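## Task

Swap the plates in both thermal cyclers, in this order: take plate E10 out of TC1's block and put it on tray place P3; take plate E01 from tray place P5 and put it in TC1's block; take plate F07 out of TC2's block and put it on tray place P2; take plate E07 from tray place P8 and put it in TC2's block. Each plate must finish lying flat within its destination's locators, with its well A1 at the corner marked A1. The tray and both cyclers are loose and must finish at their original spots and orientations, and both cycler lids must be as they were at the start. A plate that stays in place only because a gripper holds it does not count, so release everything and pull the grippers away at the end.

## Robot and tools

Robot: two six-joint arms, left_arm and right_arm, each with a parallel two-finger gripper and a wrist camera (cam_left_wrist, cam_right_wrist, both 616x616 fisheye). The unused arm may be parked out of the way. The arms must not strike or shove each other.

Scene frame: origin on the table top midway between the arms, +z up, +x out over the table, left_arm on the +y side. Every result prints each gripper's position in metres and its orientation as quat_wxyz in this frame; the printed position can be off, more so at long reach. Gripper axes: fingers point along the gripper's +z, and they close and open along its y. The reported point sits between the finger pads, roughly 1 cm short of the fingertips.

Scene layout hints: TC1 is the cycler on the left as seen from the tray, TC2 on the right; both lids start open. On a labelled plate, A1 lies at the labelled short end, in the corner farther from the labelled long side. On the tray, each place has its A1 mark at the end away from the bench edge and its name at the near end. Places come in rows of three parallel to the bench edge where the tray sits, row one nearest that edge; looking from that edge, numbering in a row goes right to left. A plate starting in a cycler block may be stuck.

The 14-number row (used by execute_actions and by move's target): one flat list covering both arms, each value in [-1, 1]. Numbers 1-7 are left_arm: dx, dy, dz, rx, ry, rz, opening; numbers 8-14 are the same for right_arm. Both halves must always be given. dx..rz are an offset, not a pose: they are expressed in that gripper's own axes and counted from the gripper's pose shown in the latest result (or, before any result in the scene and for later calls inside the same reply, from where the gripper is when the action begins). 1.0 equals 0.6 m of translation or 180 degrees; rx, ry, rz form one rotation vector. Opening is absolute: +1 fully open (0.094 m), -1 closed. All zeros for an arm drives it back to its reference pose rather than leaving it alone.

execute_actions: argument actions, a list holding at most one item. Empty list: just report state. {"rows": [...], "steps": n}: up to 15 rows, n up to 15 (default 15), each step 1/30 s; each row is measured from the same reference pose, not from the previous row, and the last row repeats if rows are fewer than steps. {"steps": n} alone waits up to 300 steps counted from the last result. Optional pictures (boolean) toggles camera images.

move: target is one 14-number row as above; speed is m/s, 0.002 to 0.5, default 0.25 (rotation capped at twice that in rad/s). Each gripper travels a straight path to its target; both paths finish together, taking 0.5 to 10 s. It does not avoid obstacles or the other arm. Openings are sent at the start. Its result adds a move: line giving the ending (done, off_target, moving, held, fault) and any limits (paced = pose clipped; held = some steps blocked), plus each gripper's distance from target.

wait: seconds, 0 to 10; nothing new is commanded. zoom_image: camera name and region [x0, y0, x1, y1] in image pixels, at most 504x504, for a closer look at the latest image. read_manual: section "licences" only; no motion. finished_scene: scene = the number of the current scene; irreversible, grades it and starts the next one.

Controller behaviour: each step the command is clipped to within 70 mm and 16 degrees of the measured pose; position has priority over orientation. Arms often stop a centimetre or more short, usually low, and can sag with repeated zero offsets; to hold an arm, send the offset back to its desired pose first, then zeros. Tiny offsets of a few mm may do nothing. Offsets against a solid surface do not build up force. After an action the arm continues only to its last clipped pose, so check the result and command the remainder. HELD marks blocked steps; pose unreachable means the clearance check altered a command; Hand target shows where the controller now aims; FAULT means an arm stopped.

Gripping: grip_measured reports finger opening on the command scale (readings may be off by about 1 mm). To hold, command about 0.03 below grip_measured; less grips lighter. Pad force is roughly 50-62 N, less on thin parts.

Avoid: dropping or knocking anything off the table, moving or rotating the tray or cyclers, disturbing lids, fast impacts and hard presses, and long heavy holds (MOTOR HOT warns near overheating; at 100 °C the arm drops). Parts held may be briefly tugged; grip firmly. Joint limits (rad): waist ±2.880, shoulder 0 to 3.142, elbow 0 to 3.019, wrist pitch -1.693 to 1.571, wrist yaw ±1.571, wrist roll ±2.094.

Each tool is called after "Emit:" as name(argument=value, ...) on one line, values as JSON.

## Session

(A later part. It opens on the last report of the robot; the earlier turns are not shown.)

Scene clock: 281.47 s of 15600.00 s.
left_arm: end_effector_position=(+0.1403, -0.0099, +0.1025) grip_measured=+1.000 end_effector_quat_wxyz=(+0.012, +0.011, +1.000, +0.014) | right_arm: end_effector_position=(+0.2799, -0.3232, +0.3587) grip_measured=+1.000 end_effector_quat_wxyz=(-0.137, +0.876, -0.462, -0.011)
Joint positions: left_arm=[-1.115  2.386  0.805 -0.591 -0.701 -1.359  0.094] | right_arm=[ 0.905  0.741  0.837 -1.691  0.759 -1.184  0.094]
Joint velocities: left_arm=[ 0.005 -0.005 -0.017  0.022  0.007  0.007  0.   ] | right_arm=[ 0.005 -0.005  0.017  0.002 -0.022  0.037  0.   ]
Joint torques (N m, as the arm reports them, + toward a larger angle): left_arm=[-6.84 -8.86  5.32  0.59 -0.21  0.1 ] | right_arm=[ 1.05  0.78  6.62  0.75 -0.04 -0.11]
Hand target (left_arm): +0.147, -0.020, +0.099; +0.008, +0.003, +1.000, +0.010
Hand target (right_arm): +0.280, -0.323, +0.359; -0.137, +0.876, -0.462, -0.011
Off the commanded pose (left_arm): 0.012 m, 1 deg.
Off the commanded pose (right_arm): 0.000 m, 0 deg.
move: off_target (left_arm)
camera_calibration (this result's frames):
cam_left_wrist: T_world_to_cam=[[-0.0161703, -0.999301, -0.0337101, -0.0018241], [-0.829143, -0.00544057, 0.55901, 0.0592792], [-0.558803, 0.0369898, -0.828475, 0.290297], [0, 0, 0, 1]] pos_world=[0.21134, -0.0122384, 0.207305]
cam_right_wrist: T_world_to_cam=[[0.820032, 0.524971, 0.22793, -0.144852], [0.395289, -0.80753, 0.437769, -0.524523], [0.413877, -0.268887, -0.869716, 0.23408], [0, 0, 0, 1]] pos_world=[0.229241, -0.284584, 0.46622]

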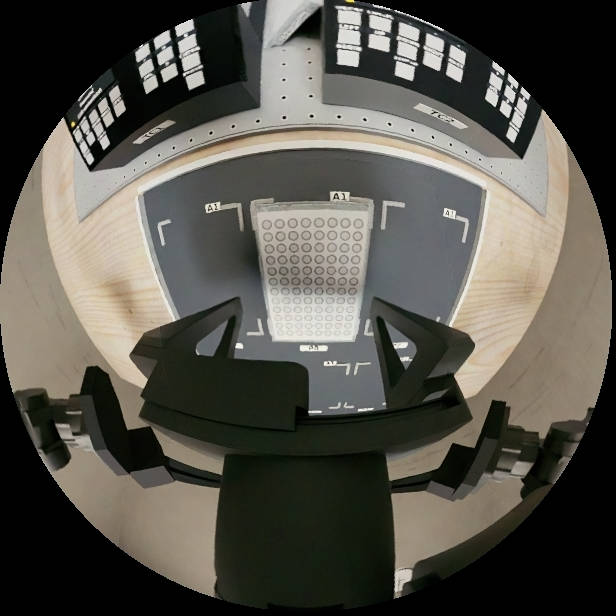

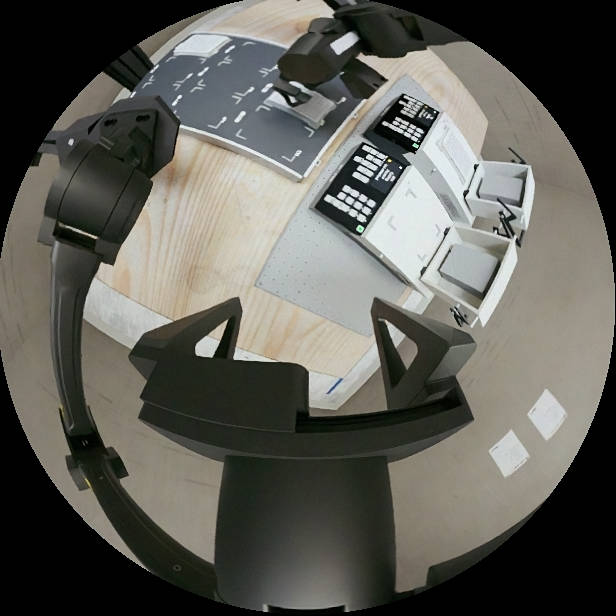

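Emit:
move(target=[-0.005,-0.025,0.015,0.008,0,0,1,0,0,0,0,0,0,1], speed=0.04)

Scene clock: 282.80 s of 15600.00 s.
left_arm: end_effector_position=(+0.1379, -0.0167, +0.0975) grip_measured=+1.000 end_effector_quat_wxyz=(+0.015, +0.017, +1.000, +0.004) | right_arm: end_effector_position=(+0.2799, -0.3232, +0.3587) grip_measured=+1.000 end_effector_quat_wxyz=(-0.137, +0.876, -0.462, -0.011)
Joint positions: left_arm=[-1.115  2.404  0.805 -0.546 -0.703 -1.329  0.094] | right_arm=[ 0.905  0.741  0.837 -1.691  0.759 -1.184  0.094]
Joint velocities: left_arm=[ 0.005 -0.015 -0.002  0.002 -0.037 -0.037  0.   ] | right_arm=[-0.005 -0.015 -0.012 -0.002  0.007 -0.051  0.   ]
Joint torques (N m, as the arm reports them, + toward a larger angle): left_arm=[-6.77 -9.41  4.88  0.58 -0.21  0.1 ] | right_arm=[ 1.06  0.76  6.61  0.75 -0.05 -0.11]
Hand target (left_arm): +0.143, -0.025, +0.093; +0.012, +0.011, +1.000, +0.001
Hand target (right_arm): +0.280, -0.323, +0.359; -0.137, +0.876, -0.462, -0.011
Off the commanded pose (left_arm): 0.011 m, 1 deg.
Off the commanded pose (right_arm): 0.000 m, 0 deg.
move: off_target (left_arm)
camera_calibration (this result's frames):
cam_left_wrist: T_world_to_cam=[[-0.0291987, -0.999479, -0.0137333, -0.00895822], [-0.832317, 0.0167024, 0.554048, 0.0614107], [-0.55353, 0.0276079, -0.832371, 0.284591], [0, 0, 0, 1]] pos_world=[0.208382, -0.0178362, 0.202738]
cam_right_wrist: T_world_to_cam=[[0.820032, 0.524971, 0.22793, -0.144852], [0.395289, -0.80753, 0.437769, -0.524523], [0.413877, -0.268887, -0.869716, 0.23408], [0, 0, 0, 1]] pos_world=[0.229241, -0.284584, 0.46622]

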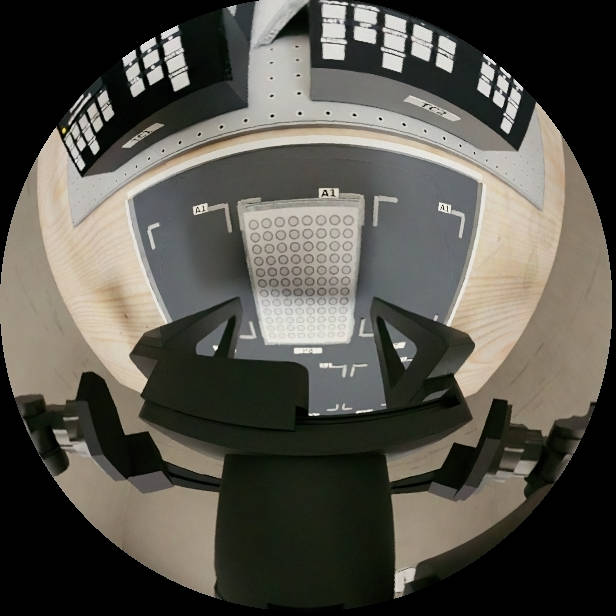

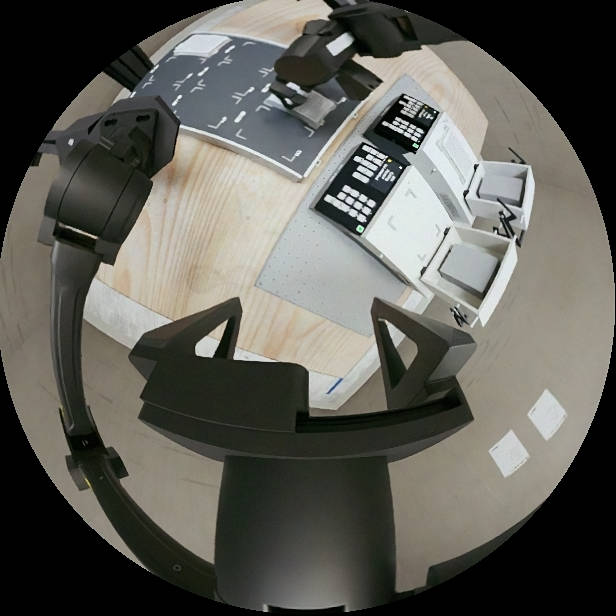

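Emit:
move(target=[-0.01,-0.005,0.048,0,0,-0.01,1,0,0,0,0,0,0,1], speed=0.04)

Scene clock: 284.30 s of 15600.00 s.
left_arm: end_effector_position=(+0.1441, -0.0220, +0.0798) grip_measured=+1.000 end_effector_quat_wxyz=(+0.021, +0.003, +1.000, -0.002) | right_arm: end_effector_position=(+0.2799, -0.3232, +0.3587) grip_measured=+1.000 end_effector_quat_wxyz=(-0.137, +0.876, -0.462, -0.011)
Joint positions: left_arm=[-1.069  2.437  0.805 -0.46  -0.737 -1.293  0.094] | right_arm=[ 0.905  0.741  0.837 -1.691  0.759 -1.184  0.094]
Joint velocities: left_arm=[-0.005 -0.005 -0.012 -0.012  0.007  0.007  0.   ] | right_arm=[-0.005 -0.005 -0.007 -0.017 -0.11  -0.037  0.   ]
Joint torques (N m, as the arm reports them, + toward a larger angle): left_arm=[-5.87 -8.58  2.91  0.98 -0.3   0.16] | right_arm=[ 1.06  0.78  6.61  0.75 -0.05 -0.11]
Hand target (left_arm): +0.144, -0.020, +0.069; +0.015, +0.002, +1.000, +0.004
Hand target (right_arm): +0.280, -0.323, +0.359; -0.137, +0.876, -0.462, -0.011
Off the commanded pose (left_arm): 0.011 m, 1 deg.
Off the commanded pose (right_arm): 0.000 m, 0 deg.
move: off_target (left_arm)
camera_calibration (this result's frames):
cam_left_wrist: T_world_to_cam=[[-0.00119199, -0.999998, -0.00181479, -0.0193667], [-0.839662, 0.0000152425, 0.543109, 0.0780308], [-0.543108, 0.00217119, -0.83966, 0.271955], [0, 0, 0, 1]] pos_world=[0.213197, -0.0199583, 0.185935]
cam_right_wrist: T_world_to_cam=[[0.820032, 0.524971, 0.22793, -0.144852], [0.395289, -0.80753, 0.437769, -0.524523], [0.413877, -0.268887, -0.869716, 0.23408], [0, 0, 0, 1]] pos_world=[0.229241, -0.284584, 0.46622]

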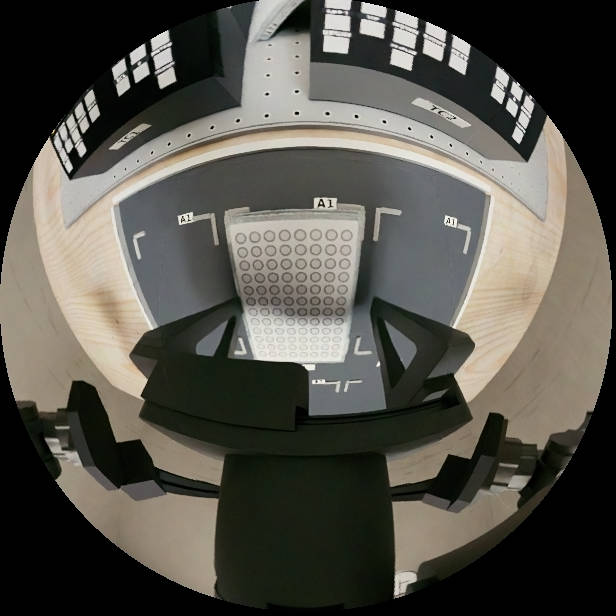

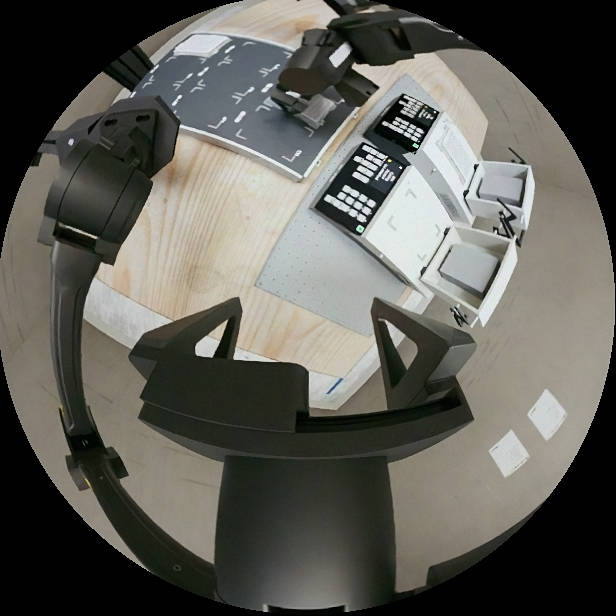

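Finger on plate edge; shift +y.

Emit:
move(target=[0,0.022,0.0,0,0,0,1,0,0,0,0,0,0,1], speed=0.03)

Emit:
move(target=[0,0.005,0.02,0,0,0,1,0,0,0,0,0,0,1], speed=0.03)

Scene clock: 286.27 s of 15600.00 s.
left_arm: end_effector_position=(+0.1399, -0.0088, +0.0786) grip_measured=+1.000 end_effector_quat_wxyz=(+0.021, +0.007, +1.000, +0.003) | right_arm: end_effector_position=(+0.2799, -0.3232, +0.3587) grip_measured=+1.000 end_effector_quat_wxyz=(-0.137, +0.876, -0.462, -0.011)
Joint positions: left_arm=[-1.069  2.424  0.771 -0.449 -0.739 -1.292  0.094] | right_arm=[ 0.905  0.741  0.837 -1.691  0.759 -1.184  0.094]
Joint velocities: left_arm=[-0.005 -0.015 -0.012  0.002 -0.022  0.11   0.   ] | right_arm=[ 0.005 -0.005  0.002 -0.012 -0.037 -0.051  0.   ]
Joint torques (N m, as the arm reports them, + toward a larger angle): left_arm=[ -7.56 -11.05   2.43   0.58  -0.22   0.11] | right_arm=[ 1.04  0.75  6.61  0.75 -0.05 -0.11]
Hand target (left_arm): +0.144, -0.009, +0.080; +0.021, +0.003, +1.000, -0.002
Hand target (right_arm): +0.280, -0.323, +0.359; -0.137, +0.876, -0.462, -0.011
Off the commanded pose (left_arm): 0.004 m, 1 deg.
Off the commanded pose (right_arm): 0.000 m, 0 deg.
move: done
camera_calibration (this result's frames):
cam_left_wrist: T_world_to_cam=[[-0.00890863, -0.999903, -0.0107123, -0.00439779], [-0.839234, 0.00165159, 0.543768, 0.0750017], [-0.543698, 0.0138343, -0.839167, 0.268783], [0, 0, 0, 1]] pos_world=[0.209041, -0.00823966, 0.184723]
cam_right_wrist: T_world_to_cam=[[0.820032, 0.524971, 0.22793, -0.144852], [0.395289, -0.80753, 0.437769, -0.524523], [0.413877, -0.268887, -0.869716, 0.23408], [0, 0, 0, 1]] pos_world=[0.229241, -0.284584, 0.46622]

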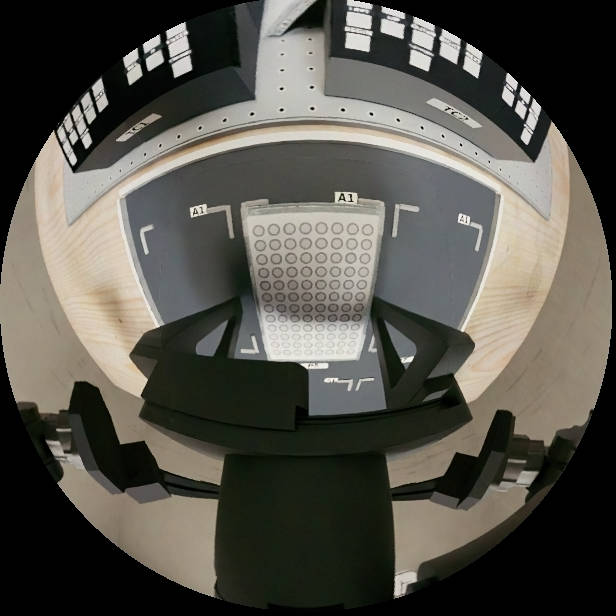

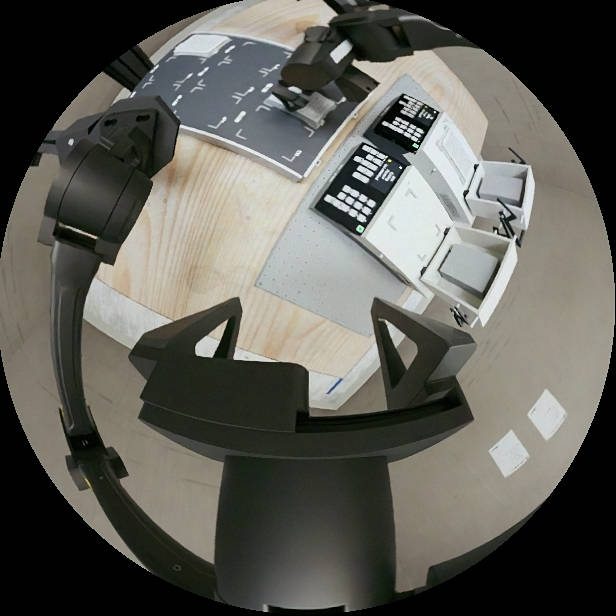

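Scene clock: 287.10 s of 15600.00 s.
left_arm: end_effector_position=(+0.1419, -0.0121, +0.0758) grip_measured=+1.000 end_effector_quat_wxyz=(+0.028, +0.006, +1.000, -0.006) | right_arm: end_effector_position=(+0.2799, -0.3232, +0.3587) grip_measured=+1.000 end_effector_quat_wxyz=(-0.137, +0.876, -0.462, -0.011)
Joint positions: left_arm=[-1.063  2.429  0.764 -0.406 -0.75  -1.269  0.094] | right_arm=[ 0.905  0.741  0.837 -1.691  0.759 -1.184  0.094]
Joint velocities: left_arm=[-0.015  0.005 -0.002  0.007 -0.007  0.051  0.   ] | right_arm=[ 0.005 -0.015 -0.002 -0.027 -0.022  0.007  0.   ]
Joint torques (N m, as the arm reports them, + toward a larger angle): left_arm=[-6.57 -8.84  2.15  0.65 -0.27  0.08] | right_arm=[ 1.08  0.77  6.61  0.75 -0.04 -0.12]
Hand target (left_arm): +0.140, -0.006, +0.067; +0.021, +0.007, +1.000, +0.003
Hand target (right_arm): +0.280, -0.323, +0.359; -0.137, +0.876, -0.462, -0.011
Off the commanded pose (left_arm): 0.011 m, 1 deg.
Off the commanded pose (right_arm): 0.000 m, 0 deg.
move: off_target (left_arm)
camera_calibration (this result's frames):
cam_left_wrist: T_world_to_cam=[[-0.00707684, -0.99995, 0.00700091, -0.00932308], [-0.846557, 0.00971738, 0.532209, 0.0802549], [-0.53225, -0.00216031, -0.846584, 0.266306], [0, 0, 0, 1]] pos_world=[0.209616, -0.00952719, 0.182803]
cam_right_wrist: T_world_to_cam=[[0.820032, 0.524971, 0.22793, -0.144852], [0.395289, -0.80753, 0.437769, -0.524523], [0.413877, -0.268887, -0.869716, 0.23408], [0, 0, 0, 1]] pos_world=[0.229241, -0.284584, 0.46622]

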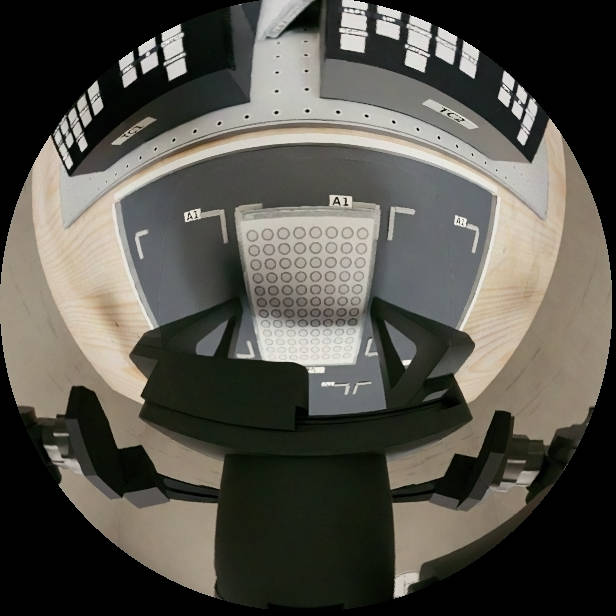

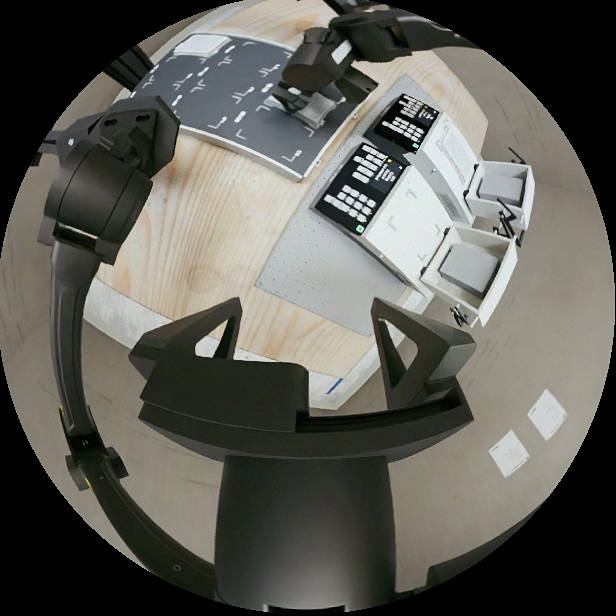

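Emit:
move(target=[0,0.0,0.02,0,0,0,1,0,0,0,0,0,0,1], speed=0.03)

Emit:
move(target=[0,0,0,0,0,0,0.62,0,0,0,0,0,0,1])

Emit:
move(target=[0,0,-0.3,0,0,0.5,0.62,0,0,0,0,0,0,1], speed=0.1)

Scene clock: 288.67 s of 15600.00 s.
left_arm: end_effector_position=(+0.1432, -0.0172, +0.0726) grip_measured=+1.000 end_effector_quat_wxyz=(+0.034, +0.006, +0.999, -0.014) | right_arm: end_effector_position=(+0.2799, -0.3232, +0.3587) grip_measured=+1.000 end_effector_quat_wxyz=(-0.137, +0.876, -0.462, -0.011)
Joint positions: left_arm=[-1.06   2.439  0.764 -0.367 -0.759 -1.247  0.094] | right_arm=[ 0.905  0.741  0.837 -1.691  0.759 -1.184  0.094]
Joint velocities: left_arm=[ 0.005 -0.005 -0.007  0.017 -0.007  0.037  0.   ] | right_arm=[-0.015 -0.015 -0.002  0.007  0.037 -0.007  0.   ]
Joint torques (N m, as the arm reports them, + toward a larger angle): left_arm=[-6.91 -9.01  2.43  0.45 -0.22  0.11] | right_arm=[ 1.03  0.77  6.62  0.76 -0.05 -0.11]
Hand target (left_arm): +0.142, -0.012, +0.064; +0.028, +0.006, +1.000, -0.006
Hand target (right_arm): +0.280, -0.323, +0.359; -0.137, +0.876, -0.462, -0.011
Off the commanded pose (left_arm): 0.010 m, 1 deg.
Off the commanded pose (right_arm): 0.000 m, 0 deg.
move: done
camera_calibration (this result's frames):
cam_left_wrist: T_world_to_cam=[[-0.00827833, -0.999714, 0.0224313, -0.0152734], [-0.853465, 0.0187531, 0.520812, 0.0850296], [-0.521084, -0.0148329, -0.853376, 0.262935], [0, 0, 0, 1]] pos_world=[0.209455, -0.0129635, 0.180441]
cam_right_wrist: T_world_to_cam=[[0.820032, 0.524971, 0.22793, -0.144852], [0.395289, -0.80753, 0.437769, -0.524523], [0.413877, -0.268887, -0.869716, 0.23408], [0, 0, 0, 1]] pos_world=[0.229241, -0.284584, 0.46622]

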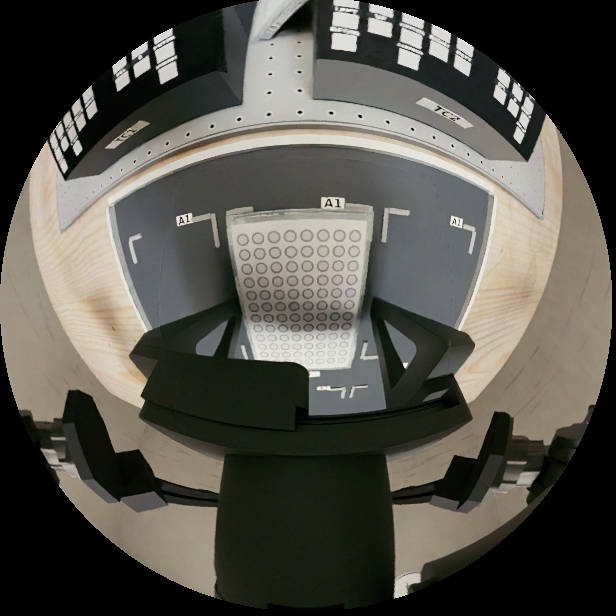

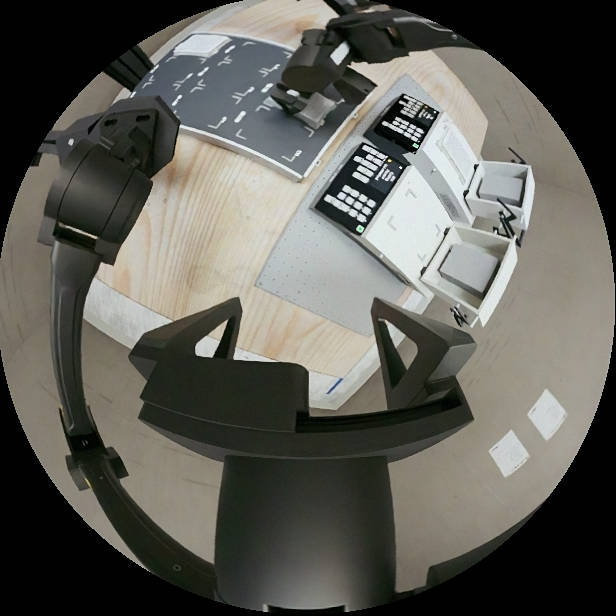

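Scene clock: 289.17 s of 15600.00 s.
left_arm: end_effector_position=(+0.1428, -0.0148, +0.0723) grip_measured=+0.710 end_effector_quat_wxyz=(+0.035, +0.008, +0.999, -0.011) | right_arm: end_effector_position=(+0.2799, -0.3232, +0.3587) grip_measured=+1.000 end_effector_quat_wxyz=(-0.137, +0.876, -0.462, -0.011)
Joint positions: left_arm=[-1.06   2.439  0.761 -0.37  -0.763 -1.248  0.08 ] | right_arm=[ 0.905  0.741  0.837 -1.691  0.759 -1.184  0.094]
Joint velocities: left_arm=[-0.015 -0.005 -0.007 -0.007 -0.007 -0.007  0.001] | right_arm=[-0.015  0.005  0.007  0.007 -0.022  0.007  0.   ]
Joint torques (N m, as the arm reports them, + toward a larger angle): left_arm=[-8.71 -9.77  2.9   0.38  0.03 -0.01] | right_arm=[ 1.02  0.79  6.61  0.74 -0.04 -0.11]
Hand target (left_arm): +0.143, -0.017, +0.073; +0.034, +0.006, +0.999, -0.014
Hand target (right_arm): +0.280, -0.323, +0.359; -0.137, +0.876, -0.462, -0.011
Off the commanded pose (left_arm): 0.002 m, 0 deg.
Off the commanded pose (right_arm): 0.000 m, 0 deg.
move: done
camera_calibration (this result's frames):
cam_left_wrist: T_world_to_cam=[[-0.0113399, -0.999792, 0.0169331, -0.012028], [-0.854453, 0.0184849, 0.519199, 0.0850901], [-0.519404, -0.00858091, -0.854486, 0.262422], [0, 0, 0, 1]] pos_world=[0.208872, -0.0113465, 0.18026]
cam_right_wrist: T_world_to_cam=[[0.820032, 0.524971, 0.22793, -0.144852], [0.395289, -0.80753, 0.437769, -0.524523], [0.413877, -0.268887, -0.869716, 0.23408], [0, 0, 0, 1]] pos_world=[0.229241, -0.284584, 0.46622]

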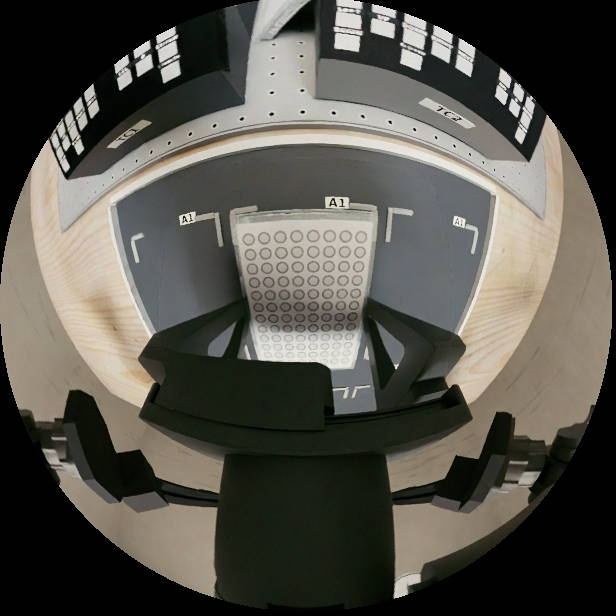

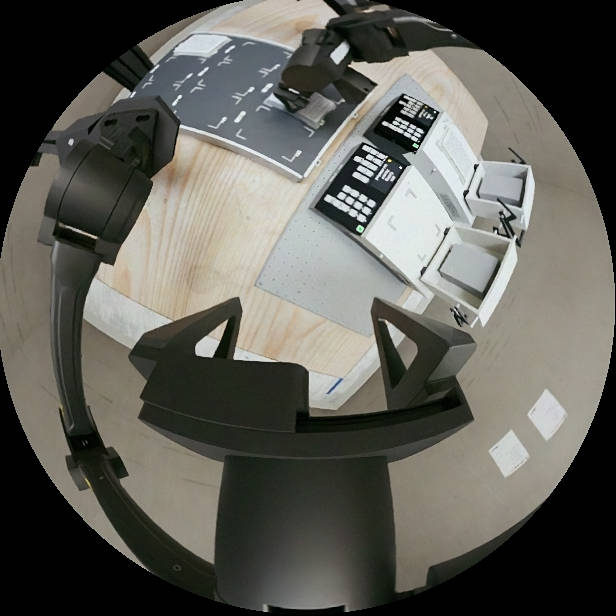

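Scene clock: 297.37 s of 15600.00 s.
left_arm: end_effector_position=(+0.1267, +0.0085, +0.2324) grip_measured=+0.710 end_effector_quat_wxyz=(+0.013, +0.711, +0.703, +0.032) | right_arm: end_effector_position=(+0.2799, -0.3232, +0.3587) grip_measured=+1.000 end_effector_quat_wxyz=(-0.137, +0.876, -0.462, -0.011)
Joint positions: left_arm=[-1.392  2.159  0.864 -1.033 -0.567 -0.065  0.08 ] | right_arm=[ 0.905  0.741  0.837 -1.691  0.759 -1.184  0.094]
Joint velocities: left_arm=[ 0.015 -0.005 -0.007 -0.002  0.022  0.022  0.   ] | right_arm=[ 0.015 -0.005 -0.012 -0.012  0.022  0.037  0.   ]
Joint torques (N m, as the arm reports them, + toward a larger angle): left_arm=[-8.3  -9.83  9.4  -0.31  0.11  0.1 ] | right_arm=[ 1.09  0.79  6.6   0.75 -0.05 -0.11]
Hand target (left_arm): +0.129, -0.009, +0.252; +0.033, +0.712, +0.701, +0.018
Hand target (right_arm): +0.280, -0.323, +0.359; -0.137, +0.876, -0.462, -0.011
Off the commanded pose (left_arm): 0.027 m, 3 deg.
Off the commanded pose (right_arm): 0.000 m, 0 deg.
move: off_target (left_arm)
camera_calibration (this result's frames):
cam_left_wrist: T_world_to_cam=[[-0.997558, 0.00678627, -0.0695123, 0.144886], [-0.036267, 0.800237, 0.598586, -0.140951], [0.0596885, 0.599645, -0.798037, 0.299452], [0, 0, 0, 1]] pos_world=[0.121547, -0.0677542, 0.333416]
cam_right_wrist: T_world_to_cam=[[0.820032, 0.524971, 0.22793, -0.144852], [0.395289, -0.80753, 0.437769, -0.524523], [0.413877, -0.268887, -0.869716, 0.23408], [0, 0, 0, 1]] pos_world=[0.229241, -0.284584, 0.46622]

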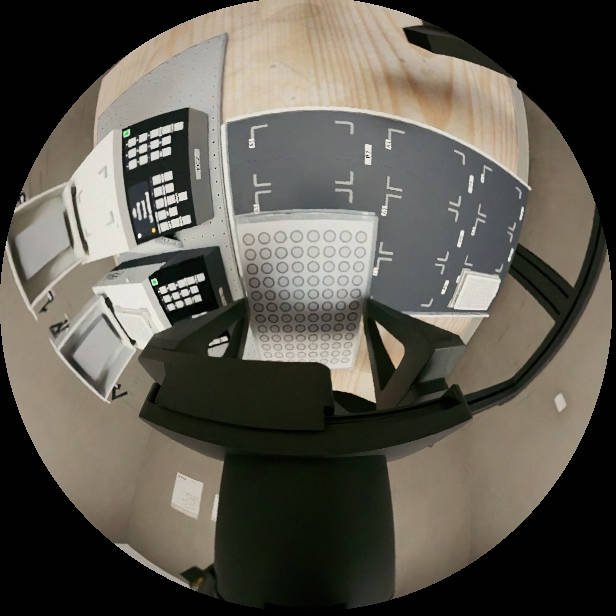

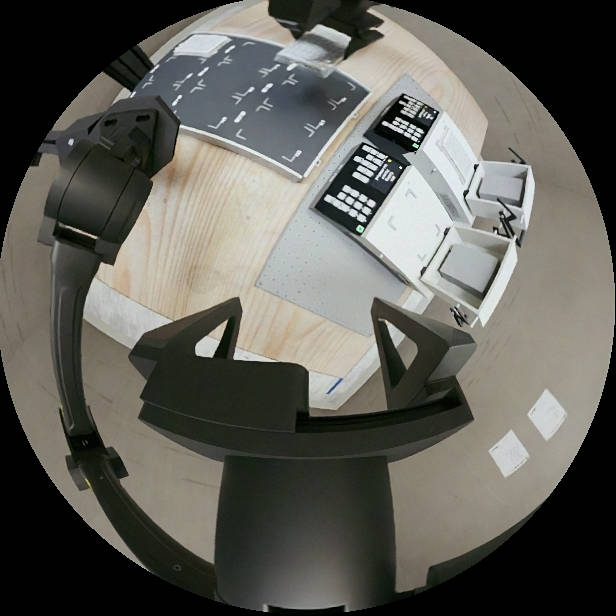

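Emit:
move(target=[-0.23,0.555,-0.03,0,0,0.5,0.62,0,0,0,0,0,0,1], speed=0.15)

Emit:
move(target=[0.06,0,0.09,0,-0.015,0,0.62,0,0,0,0,0,0,1], speed=0.06)

Scene clock: 304.00 s of 15600.00 s.
left_arm: end_effector_position=(+0.4372, -0.1363, +0.2768) grip_measured=+0.710 end_effector_quat_wxyz=(-0.010, +0.999, -0.014, +0.037) | right_arm: end_effector_position=(+0.2799, -0.3232, +0.3587) grip_measured=+1.000 end_effector_quat_wxyz=(-0.137, +0.876, -0.462, -0.011)
Joint positions: left_arm=[-0.966  2.381  1.743 -1.378 -0.823  1.989  0.08 ] | right_arm=[ 0.905  0.741  0.837 -1.691  0.759 -1.184  0.094]
Joint velocities: left_arm=[-0.015 -0.005 -0.017 -0.017 -0.007 -0.022 -0.   ] | right_arm=[-0.015  0.005 -0.002 -0.007 -0.037 -0.022  0.   ]
Joint torques (N m, as the arm reports them, + toward a larger angle): left_arm=[-12.78 -13.02   9.16  -0.39  -0.06   0.12] | right_arm=[ 1.08  0.78  6.62  0.75 -0.05 -0.11]
Hand target (left_arm): +0.454, -0.136, +0.270; -0.011, +0.999, -0.006, +0.032
Hand target (right_arm): +0.280, -0.323, +0.359; -0.137, +0.876, -0.462, -0.011
Off the commanded pose (left_arm): 0.021 m, 1 deg.
Off the commanded pose (right_arm): 0.000 m, 0 deg.
move: off_target (left_arm)
camera_calibration (this result's frames):
cam_left_wrist: T_world_to_cam=[[0.0225211, 0.999635, 0.0149095, 0.124659], [0.770436, -0.0268575, 0.636951, -0.516492], [0.637119, -0.002858, -0.77076, 0.0610082], [0, 0, 0, 1]] pos_world=[0.356247, -0.138311, 0.374144]
cam_right_wrist: T_world_to_cam=[[0.820032, 0.524971, 0.22793, -0.144852], [0.395289, -0.80753, 0.437769, -0.524523], [0.413877, -0.268887, -0.869716, 0.23408], [0, 0, 0, 1]] pos_world=[0.229241, -0.284584, 0.46622]

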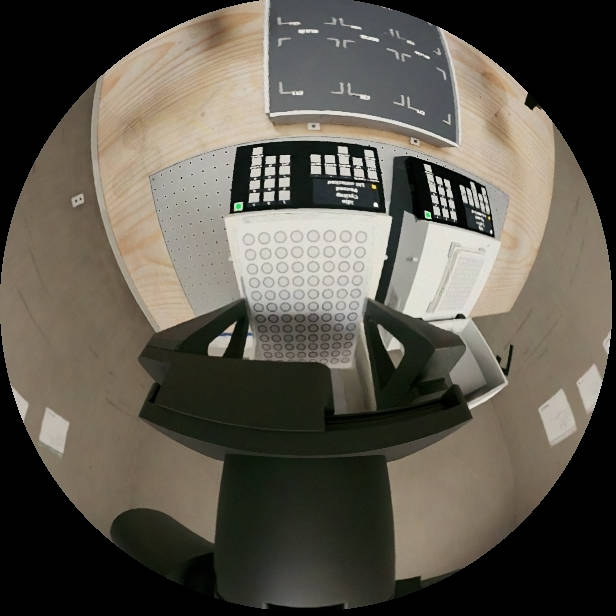

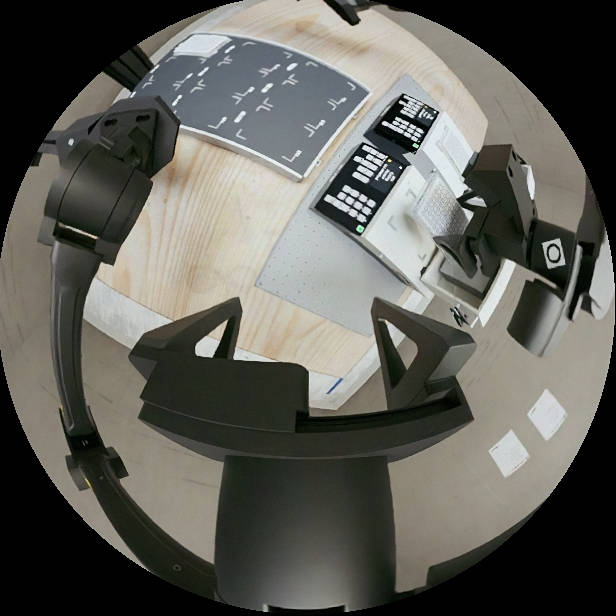

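Scene clock: 305.47 s of 15600.00 s.
left_arm: end_effector_position=(+0.4592, -0.1358, +0.2331) grip_measured=+0.710 end_effector_quat_wxyz=(-0.018, +1.000, -0.020, +0.015) | right_arm: end_effector_position=(+0.2799, -0.3232, +0.3587) grip_measured=+1.000 end_effector_quat_wxyz=(-0.137, +0.876, -0.462, -0.011)
Joint positions: left_arm=[-0.888  2.422  1.77  -1.336 -0.823  2.073  0.08 ] | right_arm=[ 0.905  0.741  0.837 -1.691  0.759 -1.184  0.094]
Joint velocities: left_arm=[ 0.005 -0.005  0.002  0.022 -0.022 -0.037  0.   ] | right_arm=[ 0.015 -0.005 -0.007 -0.007  0.007  0.037  0.   ]
Joint torques (N m, as the arm reports them, + toward a larger angle): left_arm=[-13.9  -13.43   8.88   0.05  -0.04   0.07] | right_arm=[ 1.05  0.76  6.61  0.74 -0.05 -0.12]
Hand target (left_arm): +0.477, -0.136, +0.226; -0.016, +1.000, -0.008, +0.012
Hand target (right_arm): +0.280, -0.323, +0.359; -0.137, +0.876, -0.462, -0.011
Off the commanded pose (left_arm): 0.019 m, 1 deg.
Off the commanded pose (right_arm): 0.000 m, 0 deg.
joint sent to its limit (left arm) — the command would take joint 6 (wrist roll) past its upper limit, so that joint was sent only as far as its limit.
move: off_target (left_arm)
camera_calibration (this result's frames):
cam_left_wrist: T_world_to_cam=[[0.0354389, 0.998912, 0.0303038, 0.114673], [0.79693, -0.0465442, 0.602275, -0.512362], [0.603031, 0.00280605, -0.797713, 0.036084], [0, 0, 0, 1]] pos_world=[0.382494, -0.138497, 0.333893]
cam_right_wrist: T_world_to_cam=[[0.820032, 0.524971, 0.22793, -0.144852], [0.395289, -0.80753, 0.437769, -0.524523], [0.413877, -0.268887, -0.869716, 0.23408], [0, 0, 0, 1]] pos_world=[0.229241, -0.284584, 0.46622]

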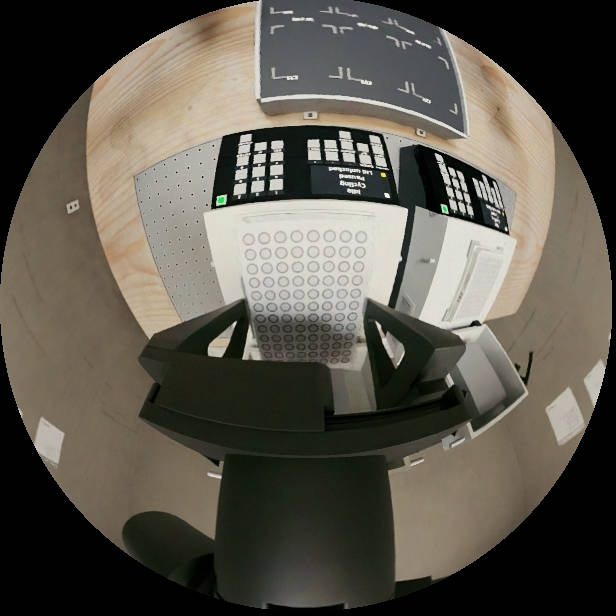

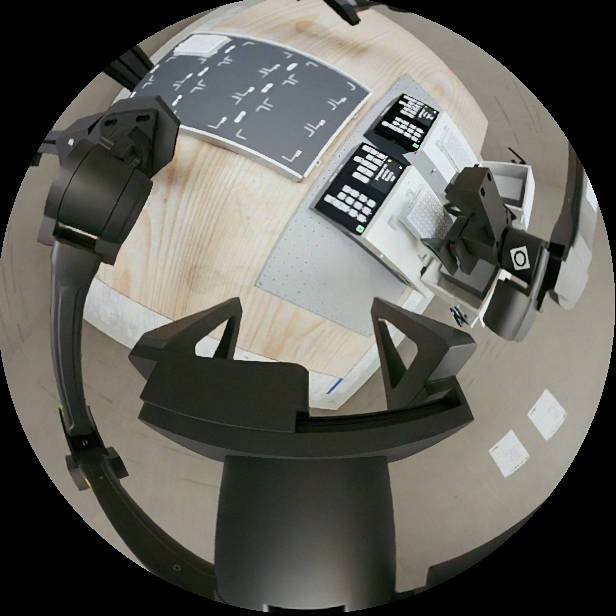

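Emit:
move(target=[0.07,0,0.07,0,0,-0.01,0.62,0,0,0,0,0,0,1], speed=0.04)

Emit:
zoom_image(camera="cam_left_wrist", region=[180,150,440,410])

Scene clock: 308.20 s of 15600.00 s.
left_arm: end_effector_position=(+0.4855, -0.1388, +0.2026) grip_measured=+0.710 end_effector_quat_wxyz=(-0.033, +0.999, +0.002, +0.016) | right_arm: end_effector_position=(+0.2799, -0.3232, +0.3587) grip_measured=+1.000 end_effector_quat_wxyz=(-0.137, +0.876, -0.462, -0.011)
Joint positions: left_arm=[-0.832  2.48   1.845 -1.336 -0.86   2.074  0.08 ] | right_arm=[ 0.905  0.741  0.837 -1.691  0.759 -1.184  0.094]
Joint velocities: left_arm=[-0.005  0.005  0.002 -0.007 -0.022 -0.022 -0.001] | right_arm=[ 0.005 -0.024 -0.002  0.007 -0.007  0.037  0.   ]
Joint torques (N m, as the arm reports them, + toward a larger angle): left_arm=[-14.04 -14.35   8.63  -0.48  -0.07   0.09] | right_arm=[ 1.02  0.78  6.61  0.75 -0.05 -0.11]
Hand target (left_arm): +0.502, -0.136, +0.193; -0.035, +0.999, +0.012, +0.011
Hand target (right_arm): +0.280, -0.323, +0.359; -0.137, +0.876, -0.462, -0.011
Off the commanded pose (left_arm): 0.020 m, 2 deg.
Off the commanded pose (right_arm): 0.000 m, 0 deg.
joint sent to its limit (left arm) — the command would take joint 6 (wrist roll) past its upper limit, so that joint was sent only as far as its limit.
move: off_target (left_arm)
camera_calibration (this result's frames):
cam_left_wrist: T_world_to_cam=[[-0.0105291, 0.998138, 0.0600779, 0.133867], [0.796668, -0.0279372, 0.603771, -0.512674], [0.604326, 0.0542193, -0.79489, 0.00178828], [0, 0, 0, 1]] pos_world=[0.408759, -0.148037, 0.302917]
cam_right_wrist: T_world_to_cam=[[0.820032, 0.524971, 0.22793, -0.144852], [0.395289, -0.80753, 0.437769, -0.524523], [0.413877, -0.268887, -0.869716, 0.23408], [0, 0, 0, 1]] pos_world=[0.229241, -0.284584, 0.46622]

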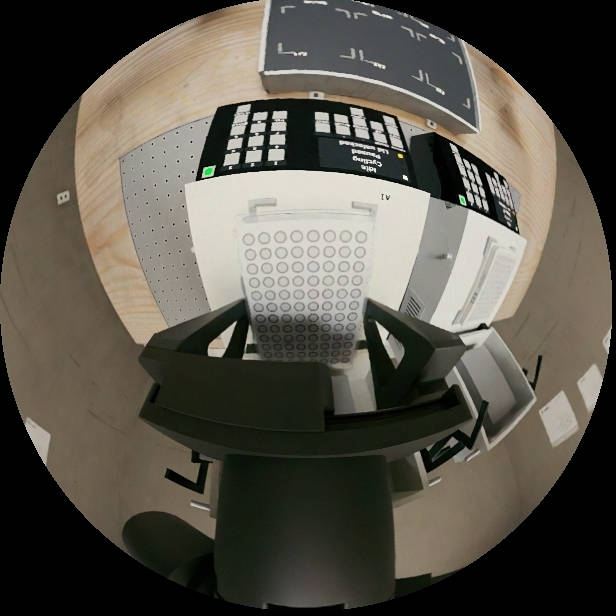

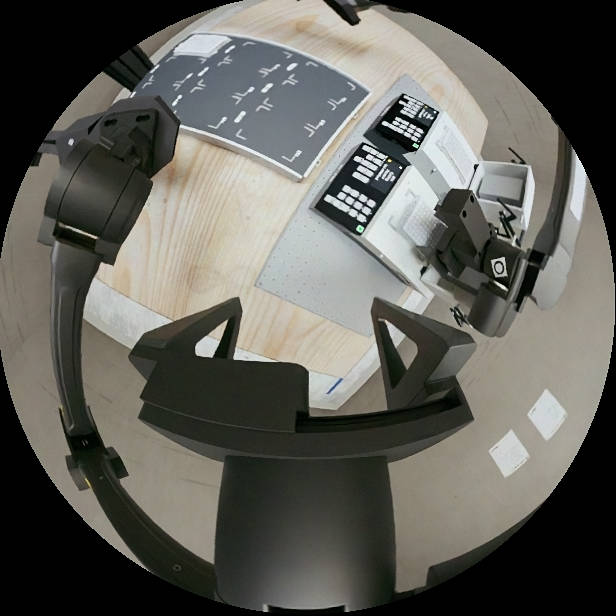

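Region (180, 150, 440, 410) of cam_left_wrist's 616x616 image, scaled by 1.938, with more detail than that image has.

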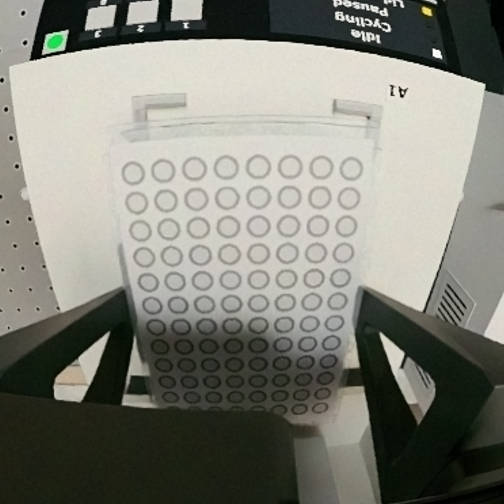

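Need +y ~5mm.

Emit:
move(target=[0.015,-0.018,0.04,0,0,0,0.62,0,0,0,0,0,0,1], speed=0.03)

Emit:
zoom_image(camera="cam_left_wrist", region=[180,150,440,410])

Scene clock: 310.37 s of 15600.00 s.
left_arm: end_effector_position=(+0.4888, -0.1353, +0.1954) grip_measured=+0.710 end_effector_quat_wxyz=(-0.038, +0.999, +0.008, +0.021) | right_arm: end_effector_position=(+0.2799, -0.3232, +0.3587) grip_measured=+1.000 end_effector_quat_wxyz=(-0.137, +0.876, -0.462, -0.011)
Joint positions: left_arm=[-0.821  2.48   1.836 -1.321 -0.877  2.074  0.08 ] | right_arm=[ 0.905  0.741  0.837 -1.691  0.759 -1.184  0.094]
Joint velocities: left_arm=[-0.015 -0.015  0.002 -0.002 -0.022  0.022  0.001] | right_arm=[-0.015 -0.015 -0.007  0.012  0.007 -0.051  0.   ]
Joint torques (N m, as the arm reports them, + toward a larger angle): left_arm=[-13.94 -15.38   4.78   0.39  -0.06   0.08] | right_arm=[ 1.1   0.75  6.62  0.74 -0.05 -0.11]
Hand target (left_arm): +0.495, -0.127, +0.180; -0.044, +0.999, +0.012, +0.013
Hand target (right_arm): +0.280, -0.323, +0.359; -0.137, +0.876, -0.462, -0.011
Off the commanded pose (left_arm): 0.019 m, 1 deg.
Off the commanded pose (right_arm): 0.000 m, 0 deg.
joint sent to its limit (left arm) — the command would take joint 6 (wrist roll) past its upper limit, so that joint was sent only as far as its limit.
move: off_target (left_arm)
camera_calibration (this result's frames):
cam_left_wrist: T_world_to_cam=[[-0.0214958, 0.997355, 0.0694277, 0.134188], [0.791167, -0.0254857, 0.611068, -0.509226], [0.611222, 0.0680643, -0.788527, -0.00889728], [0, 0, 0, 1]] pos_world=[0.411205, -0.146205, 0.29484]
cam_right_wrist: T_world_to_cam=[[0.820032, 0.524971, 0.22793, -0.144852], [0.395289, -0.80753, 0.437769, -0.524523], [0.413877, -0.268887, -0.869716, 0.23408], [0, 0, 0, 1]] pos_world=[0.229241, -0.284584, 0.46622]

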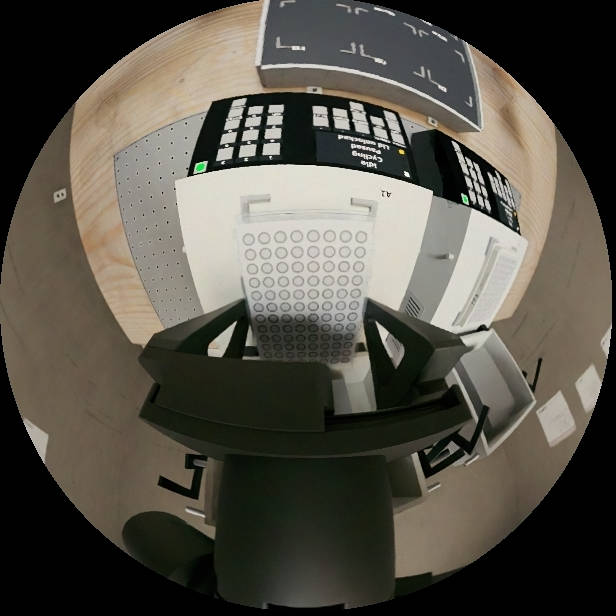

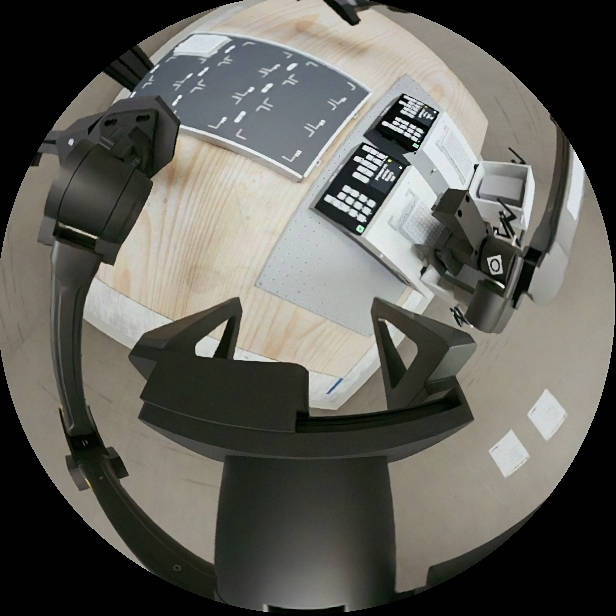

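Region (180, 150, 440, 410) of cam_left_wrist's 616x616 image, scaled by 1.938, with more detail than that image has.

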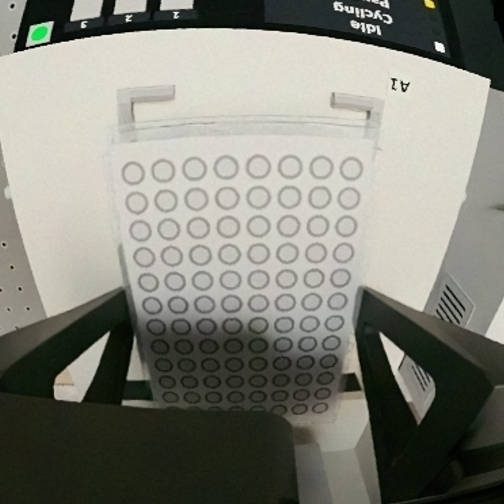

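Emit:
move(target=[-0.012,-0.008,0.04,0,-0.01,0,0.62,0,0,0,0,0,0,1], speed=0.03)

Emit:
zoom_image(camera="cam_left_wrist", region=[180,150,440,410])

Scene clock: 312.33 s of 15600.00 s.
left_arm: end_effector_position=(+0.4776, -0.1367, +0.1872) grip_measured=+0.710 end_effector_quat_wxyz=(-0.036, +0.999, +0.006, +0.015) | right_arm: end_effector_position=(+0.2799, -0.3232, +0.3587) grip_measured=+1.000 end_effector_quat_wxyz=(-0.137, +0.876, -0.462, -0.011)
Joint positions: left_arm=[-0.821  2.48   1.804 -1.293 -0.865  2.074  0.08 ] | right_arm=[ 0.905  0.741  0.837 -1.691  0.759 -1.184  0.094]
Joint velocities: left_arm=[-0.005 -0.005 -0.012  0.007 -0.051  0.037 -0.   ] | right_arm=[-0.015  0.005  0.012 -0.002  0.051  0.037  0.   ]
Joint torques (N m, as the arm reports them, + toward a larger angle): left_arm=[-13.82 -15.17   4.86   0.27   0.2    0.1 ] | right_arm=[ 1.07  0.75  6.6   0.74 -0.05 -0.11]
Hand target (left_arm): +0.482, -0.129, +0.172; -0.041, +0.999, +0.011, +0.004
Hand target (right_arm): +0.280, -0.323, +0.359; -0.137, +0.876, -0.462, -0.011
Off the commanded pose (left_arm): 0.018 m, 1 deg.
Off the commanded pose (right_arm): 0.000 m, 0 deg.
joint sent to its limit (left arm) — the command would take joint 6 (wrist roll) past its upper limit, so that joint was sent only as far as its limit.
move: off_target (left_arm)
camera_calibration (this result's frames):
cam_left_wrist: T_world_to_cam=[[-0.0185197, 0.997644, 0.0660557, 0.135255], [0.798199, -0.0250338, 0.601874, -0.496943], [0.602109, 0.0638721, -0.795855, -0.00317778], [0, 0, 0, 1]] pos_world=[0.401077, -0.147174, 0.287633]
cam_right_wrist: T_world_to_cam=[[0.820032, 0.524971, 0.22793, -0.144852], [0.395289, -0.80753, 0.437769, -0.524523], [0.413877, -0.268887, -0.869716, 0.23408], [0, 0, 0, 1]] pos_world=[0.229241, -0.284584, 0.46622]

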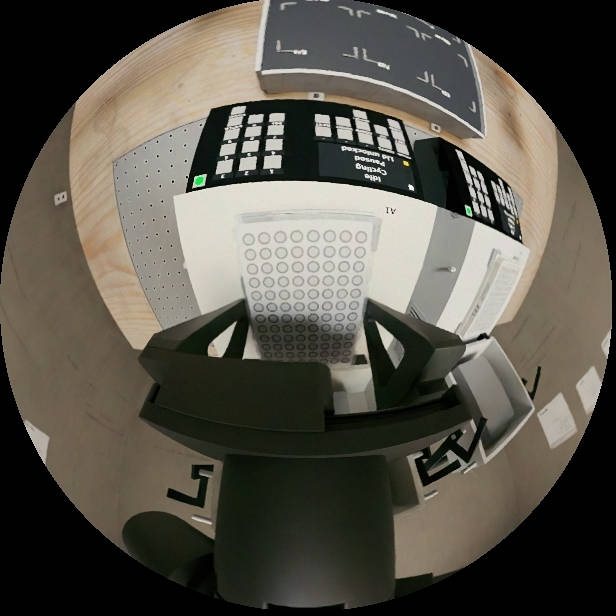

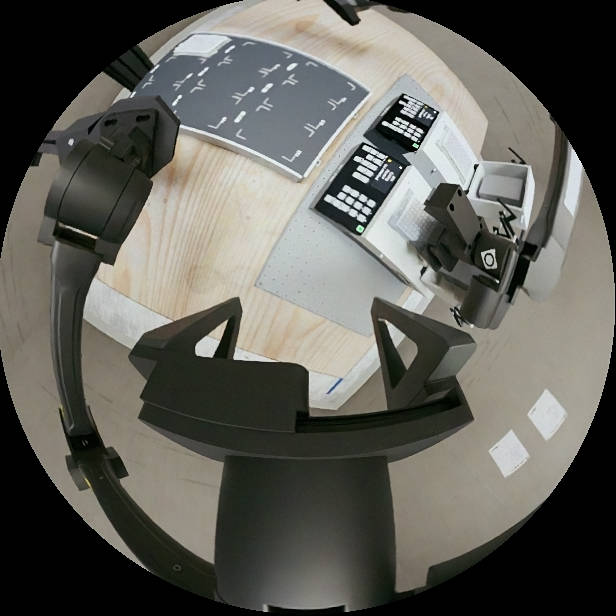

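Region (180, 150, 440, 410) of cam_left_wrist's 616x616 image, scaled by 1.938, with more detail than that image has.

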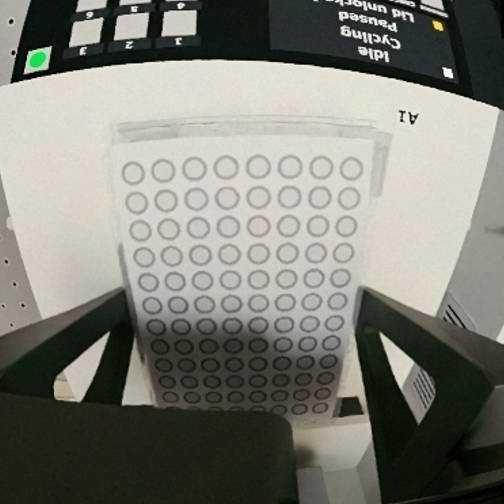

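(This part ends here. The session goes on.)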